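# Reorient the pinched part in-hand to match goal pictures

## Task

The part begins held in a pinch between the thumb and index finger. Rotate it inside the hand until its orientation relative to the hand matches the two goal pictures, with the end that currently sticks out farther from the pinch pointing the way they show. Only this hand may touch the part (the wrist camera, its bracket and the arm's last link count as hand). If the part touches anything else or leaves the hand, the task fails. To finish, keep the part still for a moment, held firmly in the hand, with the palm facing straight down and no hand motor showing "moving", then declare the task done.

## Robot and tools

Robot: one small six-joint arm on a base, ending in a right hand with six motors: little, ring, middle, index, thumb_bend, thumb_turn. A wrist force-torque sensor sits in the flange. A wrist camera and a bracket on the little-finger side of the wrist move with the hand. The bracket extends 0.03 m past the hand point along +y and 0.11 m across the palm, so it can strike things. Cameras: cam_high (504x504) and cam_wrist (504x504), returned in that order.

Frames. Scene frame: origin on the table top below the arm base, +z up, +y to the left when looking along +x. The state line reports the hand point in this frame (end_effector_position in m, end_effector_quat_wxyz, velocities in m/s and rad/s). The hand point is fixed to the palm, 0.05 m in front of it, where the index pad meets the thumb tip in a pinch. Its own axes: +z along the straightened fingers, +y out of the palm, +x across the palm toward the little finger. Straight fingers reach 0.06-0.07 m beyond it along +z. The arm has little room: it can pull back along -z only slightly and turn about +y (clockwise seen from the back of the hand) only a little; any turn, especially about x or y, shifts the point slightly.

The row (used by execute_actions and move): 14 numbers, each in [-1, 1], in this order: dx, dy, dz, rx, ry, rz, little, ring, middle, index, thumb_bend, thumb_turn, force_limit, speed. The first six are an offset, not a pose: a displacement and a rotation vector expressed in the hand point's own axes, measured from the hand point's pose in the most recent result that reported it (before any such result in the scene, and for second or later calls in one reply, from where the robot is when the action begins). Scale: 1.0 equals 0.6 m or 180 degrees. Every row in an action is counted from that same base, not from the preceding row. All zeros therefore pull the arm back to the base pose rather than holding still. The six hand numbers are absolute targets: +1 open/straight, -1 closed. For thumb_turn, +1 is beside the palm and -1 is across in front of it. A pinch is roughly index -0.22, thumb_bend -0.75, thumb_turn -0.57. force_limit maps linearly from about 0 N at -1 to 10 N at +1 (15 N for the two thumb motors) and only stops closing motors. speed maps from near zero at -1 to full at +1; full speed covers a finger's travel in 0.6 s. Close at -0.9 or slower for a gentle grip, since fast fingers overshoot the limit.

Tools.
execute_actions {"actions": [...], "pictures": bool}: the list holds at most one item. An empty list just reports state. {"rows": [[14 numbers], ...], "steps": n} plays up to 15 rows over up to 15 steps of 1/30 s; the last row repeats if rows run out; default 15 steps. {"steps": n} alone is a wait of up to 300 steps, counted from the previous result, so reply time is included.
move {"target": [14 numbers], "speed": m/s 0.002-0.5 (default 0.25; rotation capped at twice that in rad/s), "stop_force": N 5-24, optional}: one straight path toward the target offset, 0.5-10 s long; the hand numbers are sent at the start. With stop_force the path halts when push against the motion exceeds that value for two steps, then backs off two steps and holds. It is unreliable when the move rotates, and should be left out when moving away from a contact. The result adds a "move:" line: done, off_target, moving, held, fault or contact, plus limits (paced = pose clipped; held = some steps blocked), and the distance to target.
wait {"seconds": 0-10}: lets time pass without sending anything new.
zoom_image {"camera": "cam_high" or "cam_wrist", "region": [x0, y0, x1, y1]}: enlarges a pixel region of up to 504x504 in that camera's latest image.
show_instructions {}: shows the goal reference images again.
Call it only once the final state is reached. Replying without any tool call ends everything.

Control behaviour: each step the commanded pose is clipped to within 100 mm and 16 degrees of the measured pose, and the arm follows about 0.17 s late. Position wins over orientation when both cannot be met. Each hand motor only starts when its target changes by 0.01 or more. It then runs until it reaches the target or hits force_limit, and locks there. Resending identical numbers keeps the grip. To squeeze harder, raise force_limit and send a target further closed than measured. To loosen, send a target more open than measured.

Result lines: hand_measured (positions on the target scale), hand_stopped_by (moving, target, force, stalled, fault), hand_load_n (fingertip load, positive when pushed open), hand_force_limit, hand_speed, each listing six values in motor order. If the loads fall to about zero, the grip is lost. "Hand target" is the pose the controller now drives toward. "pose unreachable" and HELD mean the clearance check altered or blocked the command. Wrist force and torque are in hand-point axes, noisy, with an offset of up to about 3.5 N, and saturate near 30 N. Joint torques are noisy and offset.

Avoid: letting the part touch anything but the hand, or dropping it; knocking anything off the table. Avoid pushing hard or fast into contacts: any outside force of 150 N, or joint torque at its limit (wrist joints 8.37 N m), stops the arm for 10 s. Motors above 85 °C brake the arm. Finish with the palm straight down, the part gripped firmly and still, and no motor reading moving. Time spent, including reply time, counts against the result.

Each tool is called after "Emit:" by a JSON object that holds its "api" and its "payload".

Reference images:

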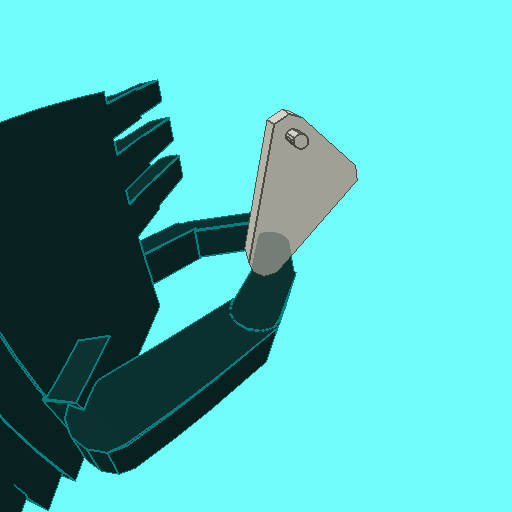

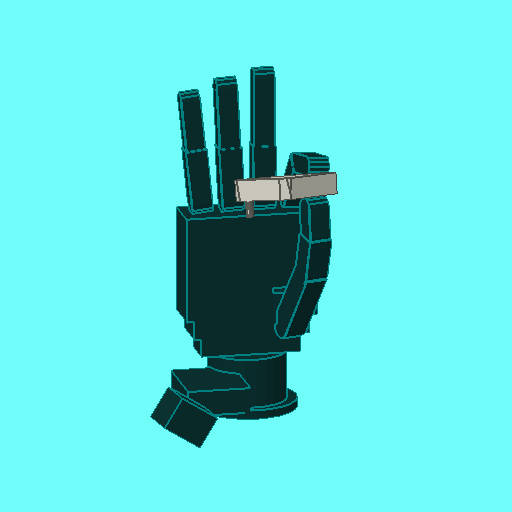

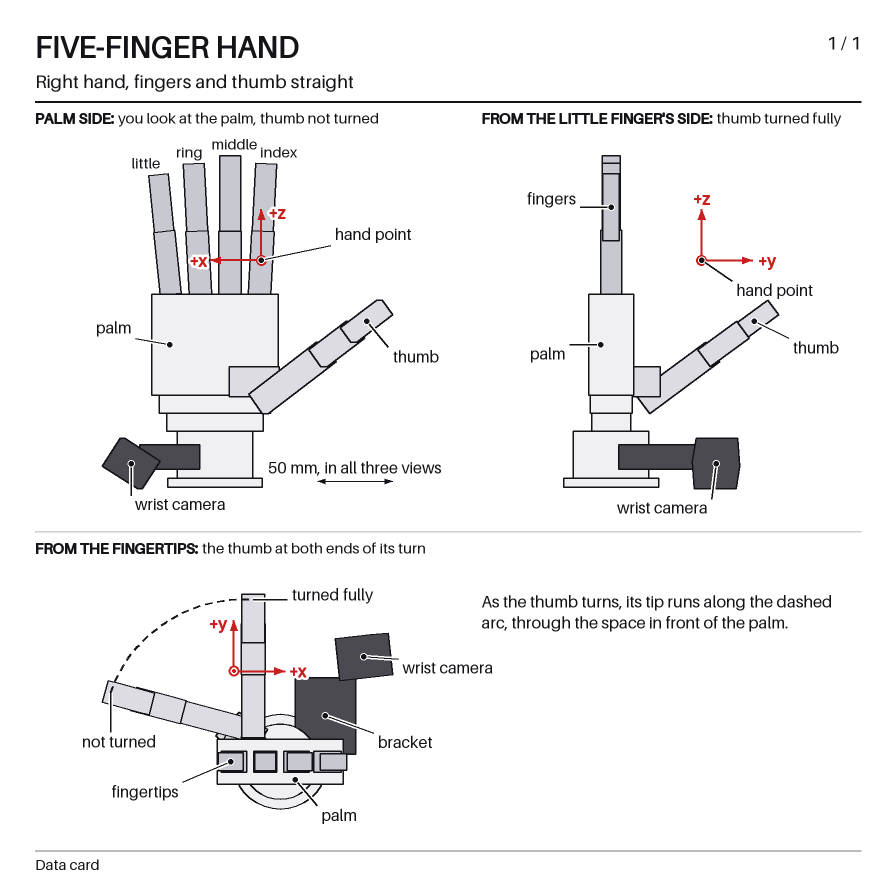

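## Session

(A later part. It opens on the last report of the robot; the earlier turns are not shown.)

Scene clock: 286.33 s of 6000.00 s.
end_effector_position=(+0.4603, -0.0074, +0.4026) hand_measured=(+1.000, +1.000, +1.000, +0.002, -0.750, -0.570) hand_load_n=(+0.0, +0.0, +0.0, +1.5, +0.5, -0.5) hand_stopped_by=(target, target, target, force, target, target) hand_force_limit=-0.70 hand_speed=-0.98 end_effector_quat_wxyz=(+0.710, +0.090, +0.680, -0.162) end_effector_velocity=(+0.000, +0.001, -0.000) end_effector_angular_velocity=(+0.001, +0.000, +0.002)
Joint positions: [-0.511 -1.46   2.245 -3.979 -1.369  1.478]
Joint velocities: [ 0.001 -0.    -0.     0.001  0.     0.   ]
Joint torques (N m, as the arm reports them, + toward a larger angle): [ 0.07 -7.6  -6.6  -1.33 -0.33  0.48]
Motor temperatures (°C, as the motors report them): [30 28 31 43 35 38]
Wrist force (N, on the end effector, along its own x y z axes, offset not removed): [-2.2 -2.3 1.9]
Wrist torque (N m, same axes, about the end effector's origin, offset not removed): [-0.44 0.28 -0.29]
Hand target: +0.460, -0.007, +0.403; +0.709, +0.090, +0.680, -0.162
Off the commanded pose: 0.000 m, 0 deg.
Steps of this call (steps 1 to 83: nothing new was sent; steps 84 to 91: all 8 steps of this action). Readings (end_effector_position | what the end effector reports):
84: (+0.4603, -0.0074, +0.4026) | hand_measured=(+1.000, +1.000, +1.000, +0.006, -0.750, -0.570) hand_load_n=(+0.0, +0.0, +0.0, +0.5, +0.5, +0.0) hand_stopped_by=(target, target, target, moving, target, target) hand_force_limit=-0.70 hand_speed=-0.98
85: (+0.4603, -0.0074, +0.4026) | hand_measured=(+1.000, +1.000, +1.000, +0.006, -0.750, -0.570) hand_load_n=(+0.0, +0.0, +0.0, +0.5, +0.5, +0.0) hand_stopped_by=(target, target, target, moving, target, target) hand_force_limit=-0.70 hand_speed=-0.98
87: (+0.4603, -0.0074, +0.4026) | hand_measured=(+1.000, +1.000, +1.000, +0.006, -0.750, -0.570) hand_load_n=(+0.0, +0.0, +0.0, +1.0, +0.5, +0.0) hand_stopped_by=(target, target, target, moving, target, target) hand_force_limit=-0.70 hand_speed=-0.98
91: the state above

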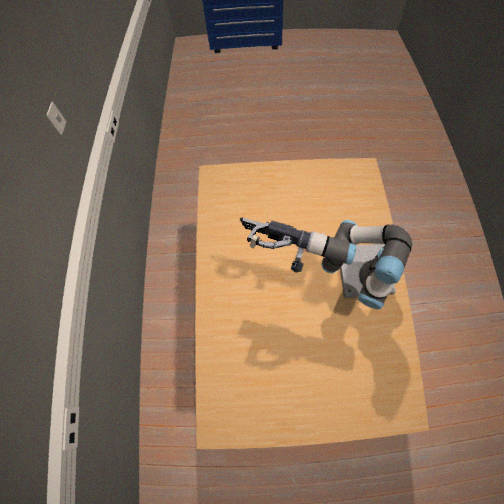

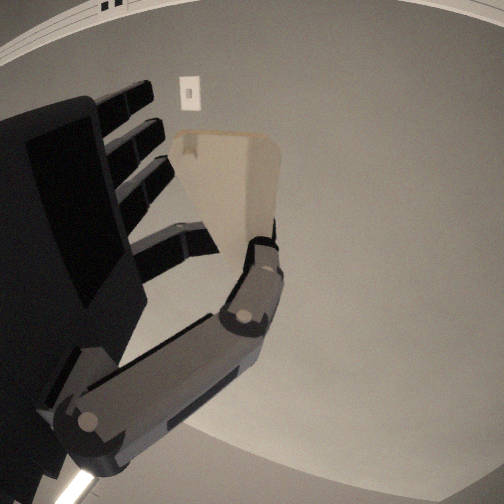

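Emit:
{"api": "execute_actions", "payload": {"actions": [{"rows": [[0,0,0,0,0,0,1,1,1,0.05,-0.75,-0.57,-0.86,-0.98],[0,0,0,0,0,0,1,1,1,0.05,-0.75,-0.57,-0.86,-0.98],[0,0,0,0,0,0,1,1,1,0.05,-0.75,-0.57,-0.86,-0.98],[0,0,0,0,0,0,1,1,1,0.05,-0.75,-0.57,-0.86,-0.98],[0,0,0,0,0,0,1,1,1,0.05,-0.75,-0.57,-0.86,-0.98],[0,0,0,0,0,0,1,1,1,-0.22,-0.75,-0.57,-0.86,-0.99]], "steps": 12}]}}

Scene clock: 308.63 s of 6000.00 s.
end_effector_position=(+0.4603, -0.0075, +0.4026) hand_measured=(+1.000, +1.000, +1.000, +0.006, -0.750, -0.570) hand_load_n=(+0.0, +0.0, +0.0, +0.5, +0.5, +0.0) hand_stopped_by=(target, target, target, force, target, target) hand_force_limit=-0.86 hand_speed=-0.99 end_effector_quat_wxyz=(+0.709, +0.090, +0.680, -0.162) end_effector_velocity=(+0.000, -0.000, -0.000) end_effector_angular_velocity=(+0.001, +0.000, +0.000)
Joint positions: [-0.511 -1.459  2.245 -3.979 -1.369  1.478]
Joint velocities: [-0.    -0.     0.     0.001  0.001  0.   ]
Joint torques (N m, as the arm reports them, + toward a larger angle): [ 1.76 -8.08 -6.08 -1.22  0.39  0.42]
Motor temperatures (°C, as the motors report them): [30 28 31 43 35 38]
Wrist force (N, on the end effector, along its own x y z axes, offset not removed): [-0.2 -0.6 1.5]
Wrist torque (N m, same axes, about the end effector's origin, offset not removed): [-0.13 0.04 -0.07]
Hand target: +0.460, -0.007, +0.403; +0.710, +0.090, +0.680, -0.162
Off the commanded pose: 0.000 m, 0 deg.
Steps of this call (steps 1 to 90: nothing new was sent; then 18.90 s passed at rest; steps 91 to 102: all 12 steps of this action). Readings (end_effector_position | what the end effector reports):
91: (+0.4603, -0.0075, +0.4026) | hand_measured=(+1.000, +1.000, +1.000, +0.002, -0.750, -0.570) hand_load_n=(+0.0, +0.0, +0.0, +1.5, +0.5, -0.5) hand_stopped_by=(target, target, target, moving, target, target) hand_force_limit=-0.86 hand_speed=-0.98
92: (+0.4603, -0.0075, +0.4026) | hand_measured=(+1.000, +1.000, +1.000, +0.002, -0.750, -0.570) hand_load_n=(+0.0, +0.0, +0.0, +1.5, +0.5, -0.5) hand_stopped_by=(target, target, target, moving, target, target) hand_force_limit=-0.86 hand_speed=-0.98
94: (+0.4603, -0.0075, +0.4026) | hand_measured=(+1.000, +1.000, +1.000, +0.004, -0.750, -0.570) hand_load_n=(+0.0, +0.0, +0.0, +1.0, +0.5, -0.5) hand_stopped_by=(target, target, target, moving, target, target) hand_force_limit=-0.86 hand_speed=-0.98
98: (+0.4603, -0.0075, +0.4026) | hand_measured=(+1.000, +1.000, +1.000, +0.006, -0.750, -0.570) hand_load_n=(+0.0, +0.0, +0.0, +0.5, +0.5, +0.0) hand_stopped_by=(target, target, target, force, target, target) hand_force_limit=-0.86 hand_speed=-0.99
102: the state above

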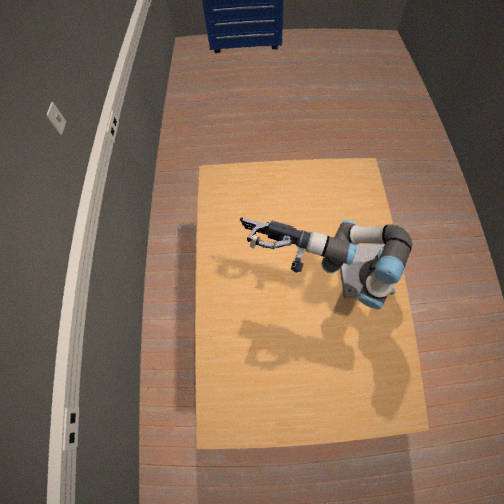

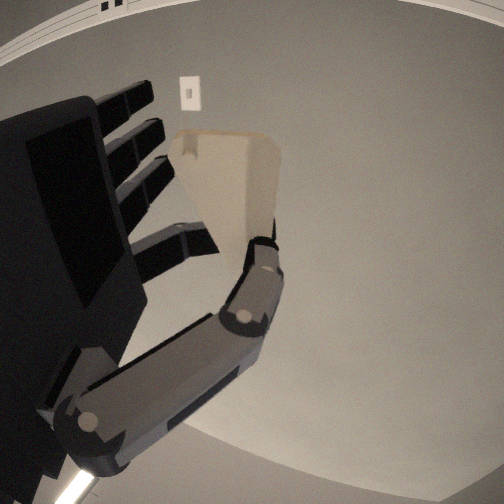

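Emit:
{"api": "move", "payload": {"target": [0.0569, 0.0124, 0, 0, 0, -0.1667, 1, 1, 1, -0.22, -0.75, -0.57, -0.86, -0.99], "speed": 0.12}}

Scene clock: 313.83 s of 6000.00 s.
end_effector_position=(+0.4637, -0.0042, +0.3680) hand_measured=(+1.000, +1.000, +1.000, +0.006, -0.750, -0.570) hand_load_n=(+0.0, +0.0, +0.0, +0.5, +0.5, +0.0) hand_stopped_by=(target, target, target, force, target, target) hand_force_limit=-0.86 hand_speed=-0.99 end_effector_quat_wxyz=(+0.644, -0.089, +0.680, -0.340) end_effector_velocity=(+0.000, -0.001, -0.000) end_effector_angular_velocity=(-0.009, +0.003, -0.002)
Joint positions: [-0.511 -1.46   2.245 -3.979 -1.369  0.955]
Joint velocities: [-0.     0.    -0.001  0.001 -0.001 -0.009]
Joint torques (N m, as the arm reports them, + toward a larger angle): [ 3.61 -5.44 -7.65 -0.68 -0.57 -0.81]
Motor temperatures (°C, as the motors report them): [30 28 31 43 35 38]
Wrist force (N, on the end effector, along its own x y z axes, offset not removed): [-0.5 -2.4 1.6]
Wrist torque (N m, same axes, about the end effector's origin, offset not removed): [-0.51 0.06 -0.19]
Hand target: +0.464, -0.004, +0.368; +0.643, -0.090, +0.680, -0.340
Off the commanded pose: 0.000 m, 0 deg.
move: done

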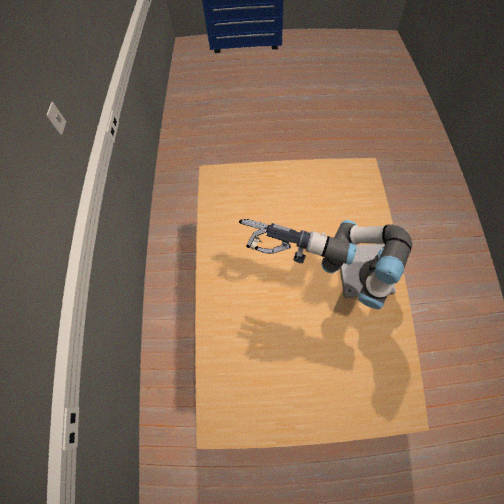

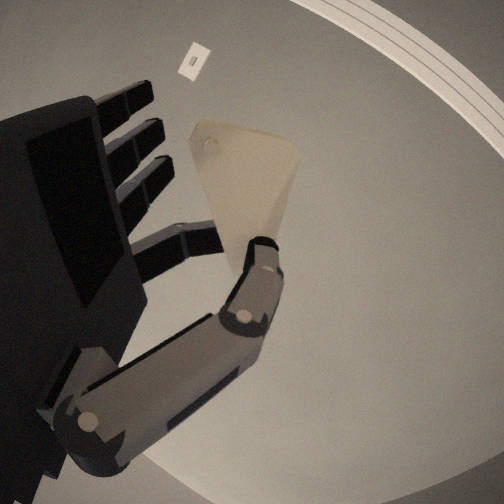

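Emit:
{"api": "zoom_image", "payload": {"camera": "cam_wrist", "region": [130, 90, 370, 330]}}

Region (130, 90, 370, 330) of cam_wrist's 504x504 image, scaled by 2.100, with more detail than that image has.

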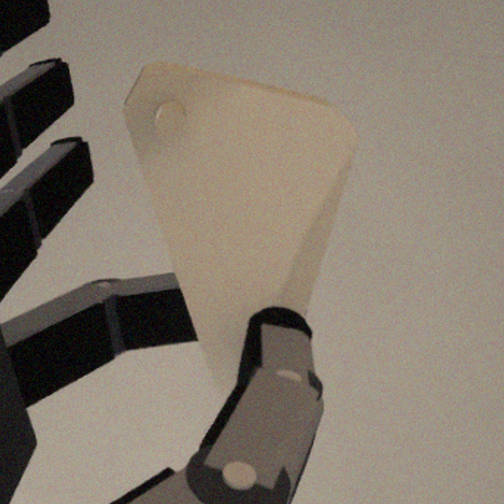

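Emit:
{"api": "move", "payload": {"target": [0.0334, 0.0111, 0, 0, 0, -0.1, 1, 1, 1, -0.22, -0.75, -0.57, -0.86, -0.99], "speed": 0.12}}

Emit:
{"api": "zoom_image", "payload": {"camera": "cam_wrist", "region": [130, 90, 370, 330]}}

Scene clock: 331.77 s of 6000.00 s.
end_effector_position=(+0.4627, -0.0104, +0.3479) hand_measured=(+1.000, +1.000, +1.000, +0.006, -0.750, -0.570) hand_load_n=(+0.0, +0.0, +0.0, +0.5, +0.5, +0.0) hand_stopped_by=(target, target, target, force, target, target) hand_force_limit=-0.86 hand_speed=-0.99 end_effector_quat_wxyz=(+0.583, -0.194, +0.658, -0.436) end_effector_velocity=(-0.000, -0.000, -0.000) end_effector_angular_velocity=(-0.009, +0.002, -0.001)
Joint positions: [-0.51  -1.459  2.245 -3.979 -1.37   0.641]
Joint velocities: [ 0.001  0.001 -0.001 -0.002 -0.002 -0.009]
Joint torques (N m, as the arm reports them, + toward a larger angle): [ 3.35 -5.22 -7.78 -1.61 -0.51 -0.9 ]
Motor temperatures (°C, as the motors report them): [30 28 31 43 35 38]
Wrist force (N, on the end effector, along its own x y z axes, offset not removed): [-4.8 -0.6 0.0]
Wrist torque (N m, same axes, about the end effector's origin, offset not removed): [-0.14 0.64 -0.30]
Hand target: +0.463, -0.010, +0.348; +0.583, -0.195, +0.658, -0.436
Off the commanded pose: 0.000 m, 0 deg.
After step 90, 13.27 s passed at rest.
move: done

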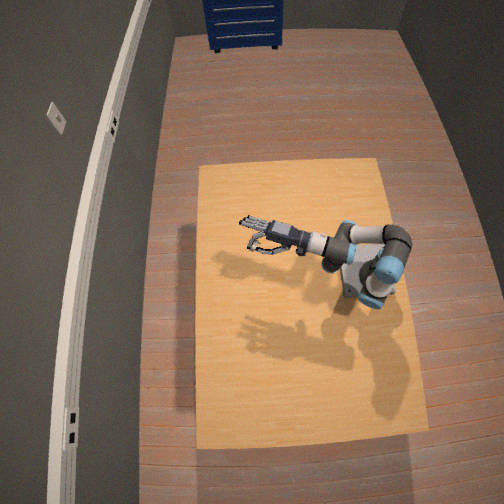

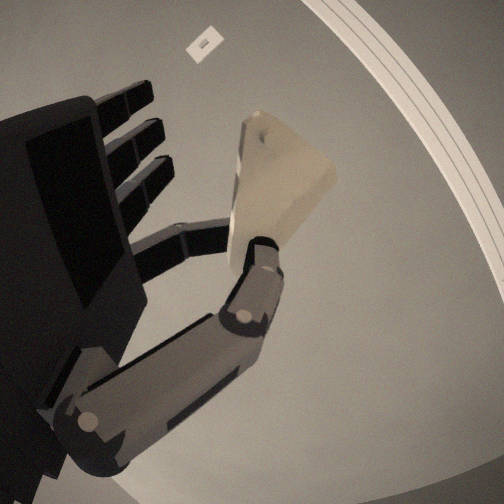

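Region (130, 90, 370, 330) of cam_wrist's 504x504 image, scaled by 2.100, with more detail than that image has.

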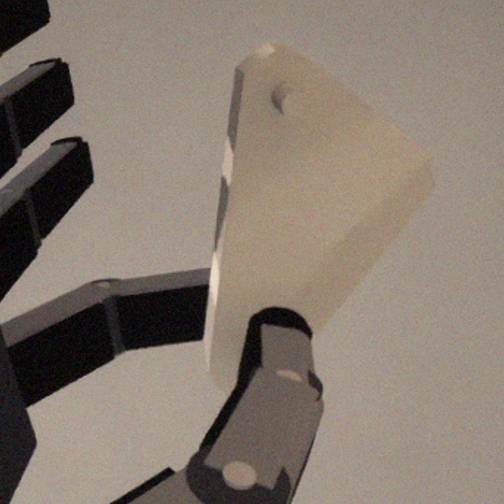

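Emit:
{"api": "execute_actions", "payload": {"actions": [{"rows": [[0,0,0,0,0,0,1,1,1,-0.3,-0.75,-0.57,0.6,-0.95]], "steps": 15}]}}

Scene clock: 337.87 s of 6000.00 s.
end_effector_position=(+0.4627, -0.0104, +0.3479) hand_measured=(+1.000, +1.000, +1.000, -0.016, -0.748, -0.570) hand_load_n=(+0.0, +0.0, +0.0, +8.0, +2.0, +0.0) hand_stopped_by=(target, target, target, force, target, target) hand_force_limit=0.60 hand_speed=-0.95 end_effector_quat_wxyz=(+0.583, -0.194, +0.658, -0.436) end_effector_velocity=(+0.000, -0.001, -0.000) end_effector_angular_velocity=(+0.001, +0.000, -0.001)
Joint positions: [-0.51  -1.459  2.245 -3.979 -1.37   0.641]
Joint velocities: [-0.001  0.     0.     0.     0.     0.001]
Joint torques (N m, as the arm reports them, + toward a larger angle): [-1.56 -6.74 -6.87 -1.79  0.55  0.92]
Motor temperatures (°C, as the motors report them): [30 28 31 43 35 38]
Wrist force (N, on the end effector, along its own x y z axes, offset not removed): [0.0 -2.0 1.3]
Wrist torque (N m, same axes, about the end effector's origin, offset not removed): [-0.32 0.01 -0.05]
Hand target: +0.463, -0.010, +0.348; +0.583, -0.194, +0.658, -0.436
Off the commanded pose: 0.000 m, 0 deg.
Steps of this call (steps 1 to 90: nothing new was sent; then 2.60 s passed at rest; steps 91 to 105: all 15 steps of this action). Readings (end_effector_position | what the end effector reports):
91: (+0.4627, -0.0104, +0.3478) | hand_measured=(+1.000, +1.000, +1.000, +0.006, -0.750, -0.570) hand_load_n=(+0.0, +0.0, +0.0, +0.5, +0.5, +0.0) hand_stopped_by=(target, target, target, moving, target, target) hand_force_limit=0.60 hand_speed=-0.95
92: (+0.4627, -0.0104, +0.3478) | hand_measured=(+1.000, +1.000, +1.000, +0.006, -0.750, -0.570) hand_load_n=(+0.0, +0.0, +0.0, +0.5, +0.5, +0.0) hand_stopped_by=(target, target, target, moving, target, target) hand_force_limit=0.60 hand_speed=-0.95
94: (+0.4627, -0.0104, +0.3478) | hand_measured=(+1.000, +1.000, +1.000, +0.004, -0.750, -0.570) hand_load_n=(+0.0, +0.0, +0.0, +1.0, +0.5, +0.0) hand_stopped_by=(target, target, target, moving, target, target) hand_force_limit=0.60 hand_speed=-0.95
98: (+0.4627, -0.0104, +0.3479) | hand_measured=(+1.000, +1.000, +1.000, -0.006, -0.750, -0.570) hand_load_n=(+0.0, +0.0, +0.0, +4.5, +1.5, +0.0) hand_stopped_by=(target, target, target, moving, target, target) hand_force_limit=0.60 hand_speed=-0.95
105: the state above

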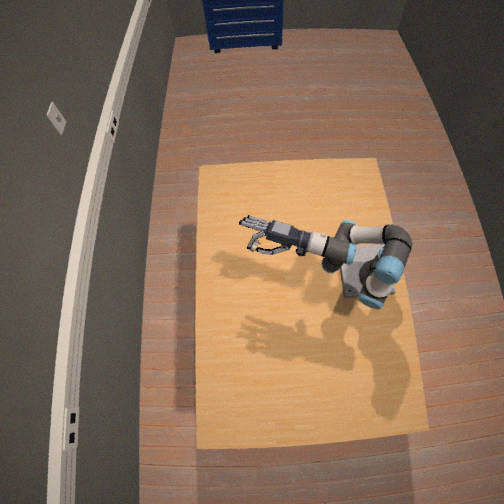

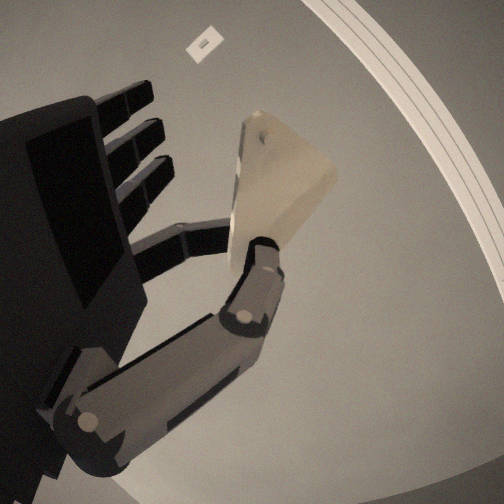

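Emit:
{"api": "move", "payload": {"target": [0.0842, 0.0297, 0, -0.0201, 0, -0.2041, 1, 1, 1, -0.3, -0.75, -0.57, 0.6, -0.95], "speed": 0.3}}

Emit:
{"api": "zoom_image", "payload": {"camera": "cam_wrist", "region": [130, 90, 370, 330]}}

Scene clock: 351.17 s of 6000.00 s.
end_effector_position=(+0.4548, -0.0393, +0.3035) hand_measured=(+1.000, +1.000, +1.000, -0.016, -0.748, -0.570) hand_load_n=(+0.0, +0.0, +0.0, +8.0, +2.0, +0.0) hand_stopped_by=(target, target, target, force, target, target) hand_force_limit=0.60 hand_speed=-0.95 end_effector_quat_wxyz=(+0.410, -0.409, +0.576, -0.576) end_effector_velocity=(-0.000, -0.001, -0.000) end_effector_angular_velocity=(-0.007, +0.003, -0.002)
Joint positions: [-0.531 -1.469  2.255 -3.919 -1.33  -0.012]
Joint velocities: [ 0.001  0.001 -0.001  0.    -0.003 -0.008]
Joint torques (N m, as the arm reports them, + toward a larger angle): [ 2.94 -5.6  -8.05 -0.88 -0.57 -1.03]
Motor temperatures (°C, as the motors report them): [30 28 31 43 35 38]
Wrist force (N, on the end effector, along its own x y z axes, offset not removed): [-0.9 0.5 -0.8]
Wrist torque (N m, same axes, about the end effector's origin, offset not removed): [0.13 0.11 -0.04]
Hand target: +0.455, -0.039, +0.303; +0.409, -0.410, +0.576, -0.577
Off the commanded pose: 0.000 m, 0 deg.
After step 90, 8.73 s passed at rest.
move: done

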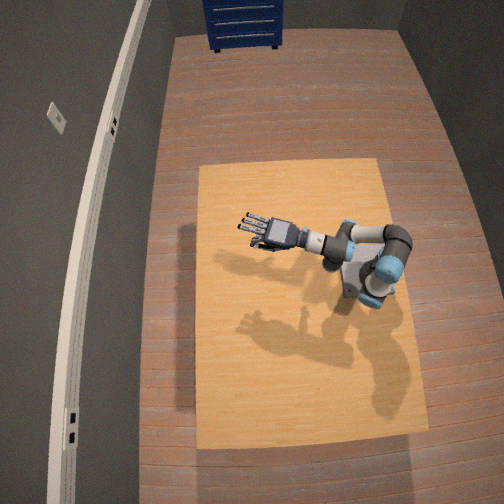

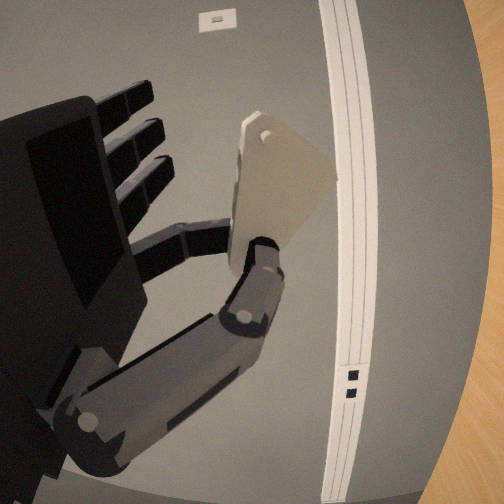

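Region (130, 90, 370, 330) of cam_wrist's 504x504 image, scaled by 2.100, with more detail than that image has.

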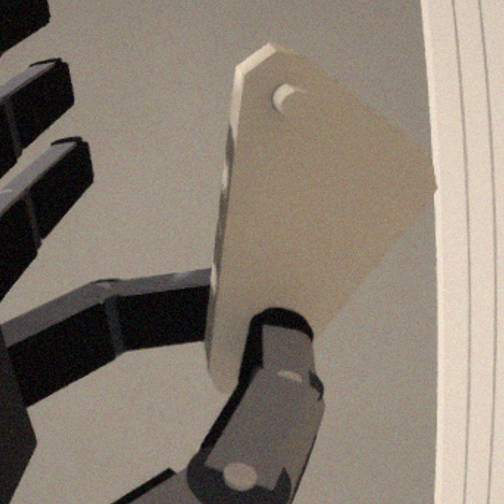

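Emit:
{"api": "wait", "payload": {"seconds": 1.5}}

Scene clock: 361.47 s of 6000.00 s.
end_effector_position=(+0.4548, -0.0393, +0.3034) hand_measured=(+1.000, +1.000, +1.000, -0.016, -0.748, -0.570) hand_load_n=(+0.0, +0.0, +0.0, +8.0, +2.0, +0.0) hand_stopped_by=(target, target, target, force, target, target) hand_force_limit=0.60 hand_speed=-0.95 end_effector_quat_wxyz=(+0.409, -0.410, +0.576, -0.577) end_effector_velocity=(+0.000, +0.000, +0.000) end_effector_angular_velocity=(-0.000, -0.000, +0.001)
Joint positions: [-0.531 -1.469  2.254 -3.919 -1.33  -0.013]
Joint velocities: [ 0.    -0.    -0.    -0.     0.001 -0.   ]
Joint torques (N m, as the arm reports them, + toward a larger angle): [ 2.93 -5.33 -7.99 -0.79 -0.47 -0.87]
Motor temperatures (°C, as the motors report them): [30 28 31 43 35 38]
Wrist force (N, on the end effector, along its own x y z axes, offset not removed): [-3.2 -2.1 2.3]
Wrist torque (N m, same axes, about the end effector's origin, offset not removed): [-0.43 0.47 -0.32]
Hand target: +0.455, -0.039, +0.303; +0.409, -0.410, +0.576, -0.577
Off the commanded pose: 0.000 m, 0 deg.
Steps of this call (steps 1 to 90: nothing new was sent; then 7.30 s passed at rest). Readings (end_effector_position | what the end effector reports):
1: (+0.4548, -0.0393, +0.3035) | hand_measured=(+1.000, +1.000, +1.000, -0.016, -0.748, -0.570) hand_load_n=(+0.0, +0.0, +0.0, +8.0, +2.0, +0.0) hand_stopped_by=(target, target, target, force, target, target) hand_force_limit=0.60 hand_speed=-0.95
2: (+0.4548, -0.0393, +0.3035) | hand_measured=(+1.000, +1.000, +1.000, -0.016, -0.748, -0.570) hand_load_n=(+0.0, +0.0, +0.0, +8.0, +2.0, +0.0) hand_stopped_by=(target, target, target, force, target, target) hand_force_limit=0.60 hand_speed=-0.95
4: (+0.4548, -0.0393, +0.3035) | hand_measured=(+1.000, +1.000, +1.000, -0.016, -0.748, -0.570) hand_load_n=(+0.0, +0.0, +0.0, +8.0, +2.0, +0.0) hand_stopped_by=(target, target, target, force, target, target) hand_force_limit=0.60 hand_speed=-0.95
8: (+0.4548, -0.0393, +0.3034) | hand_measured=(+1.000, +1.000, +1.000, -0.016, -0.748, -0.570) hand_load_n=(+0.0, +0.0, +0.0, +8.0, +2.0, +0.0) hand_stopped_by=(target, target, target, force, target, target) hand_force_limit=0.60 hand_speed=-0.95
90: the state above

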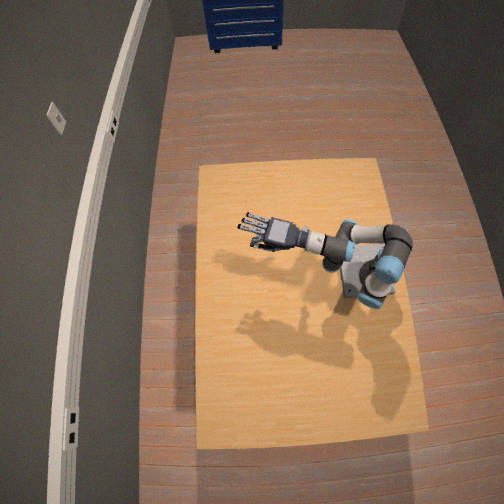

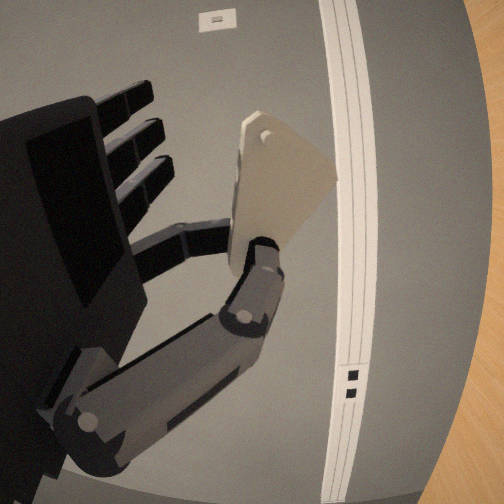

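The part matches the goal pictures, is held at 8 N, and the palm faces straight down. I'm ending scene 1.

Emit:
{"api": "finished_scene", "payload": {"scene": 1}}

The scene is finished: the task was done.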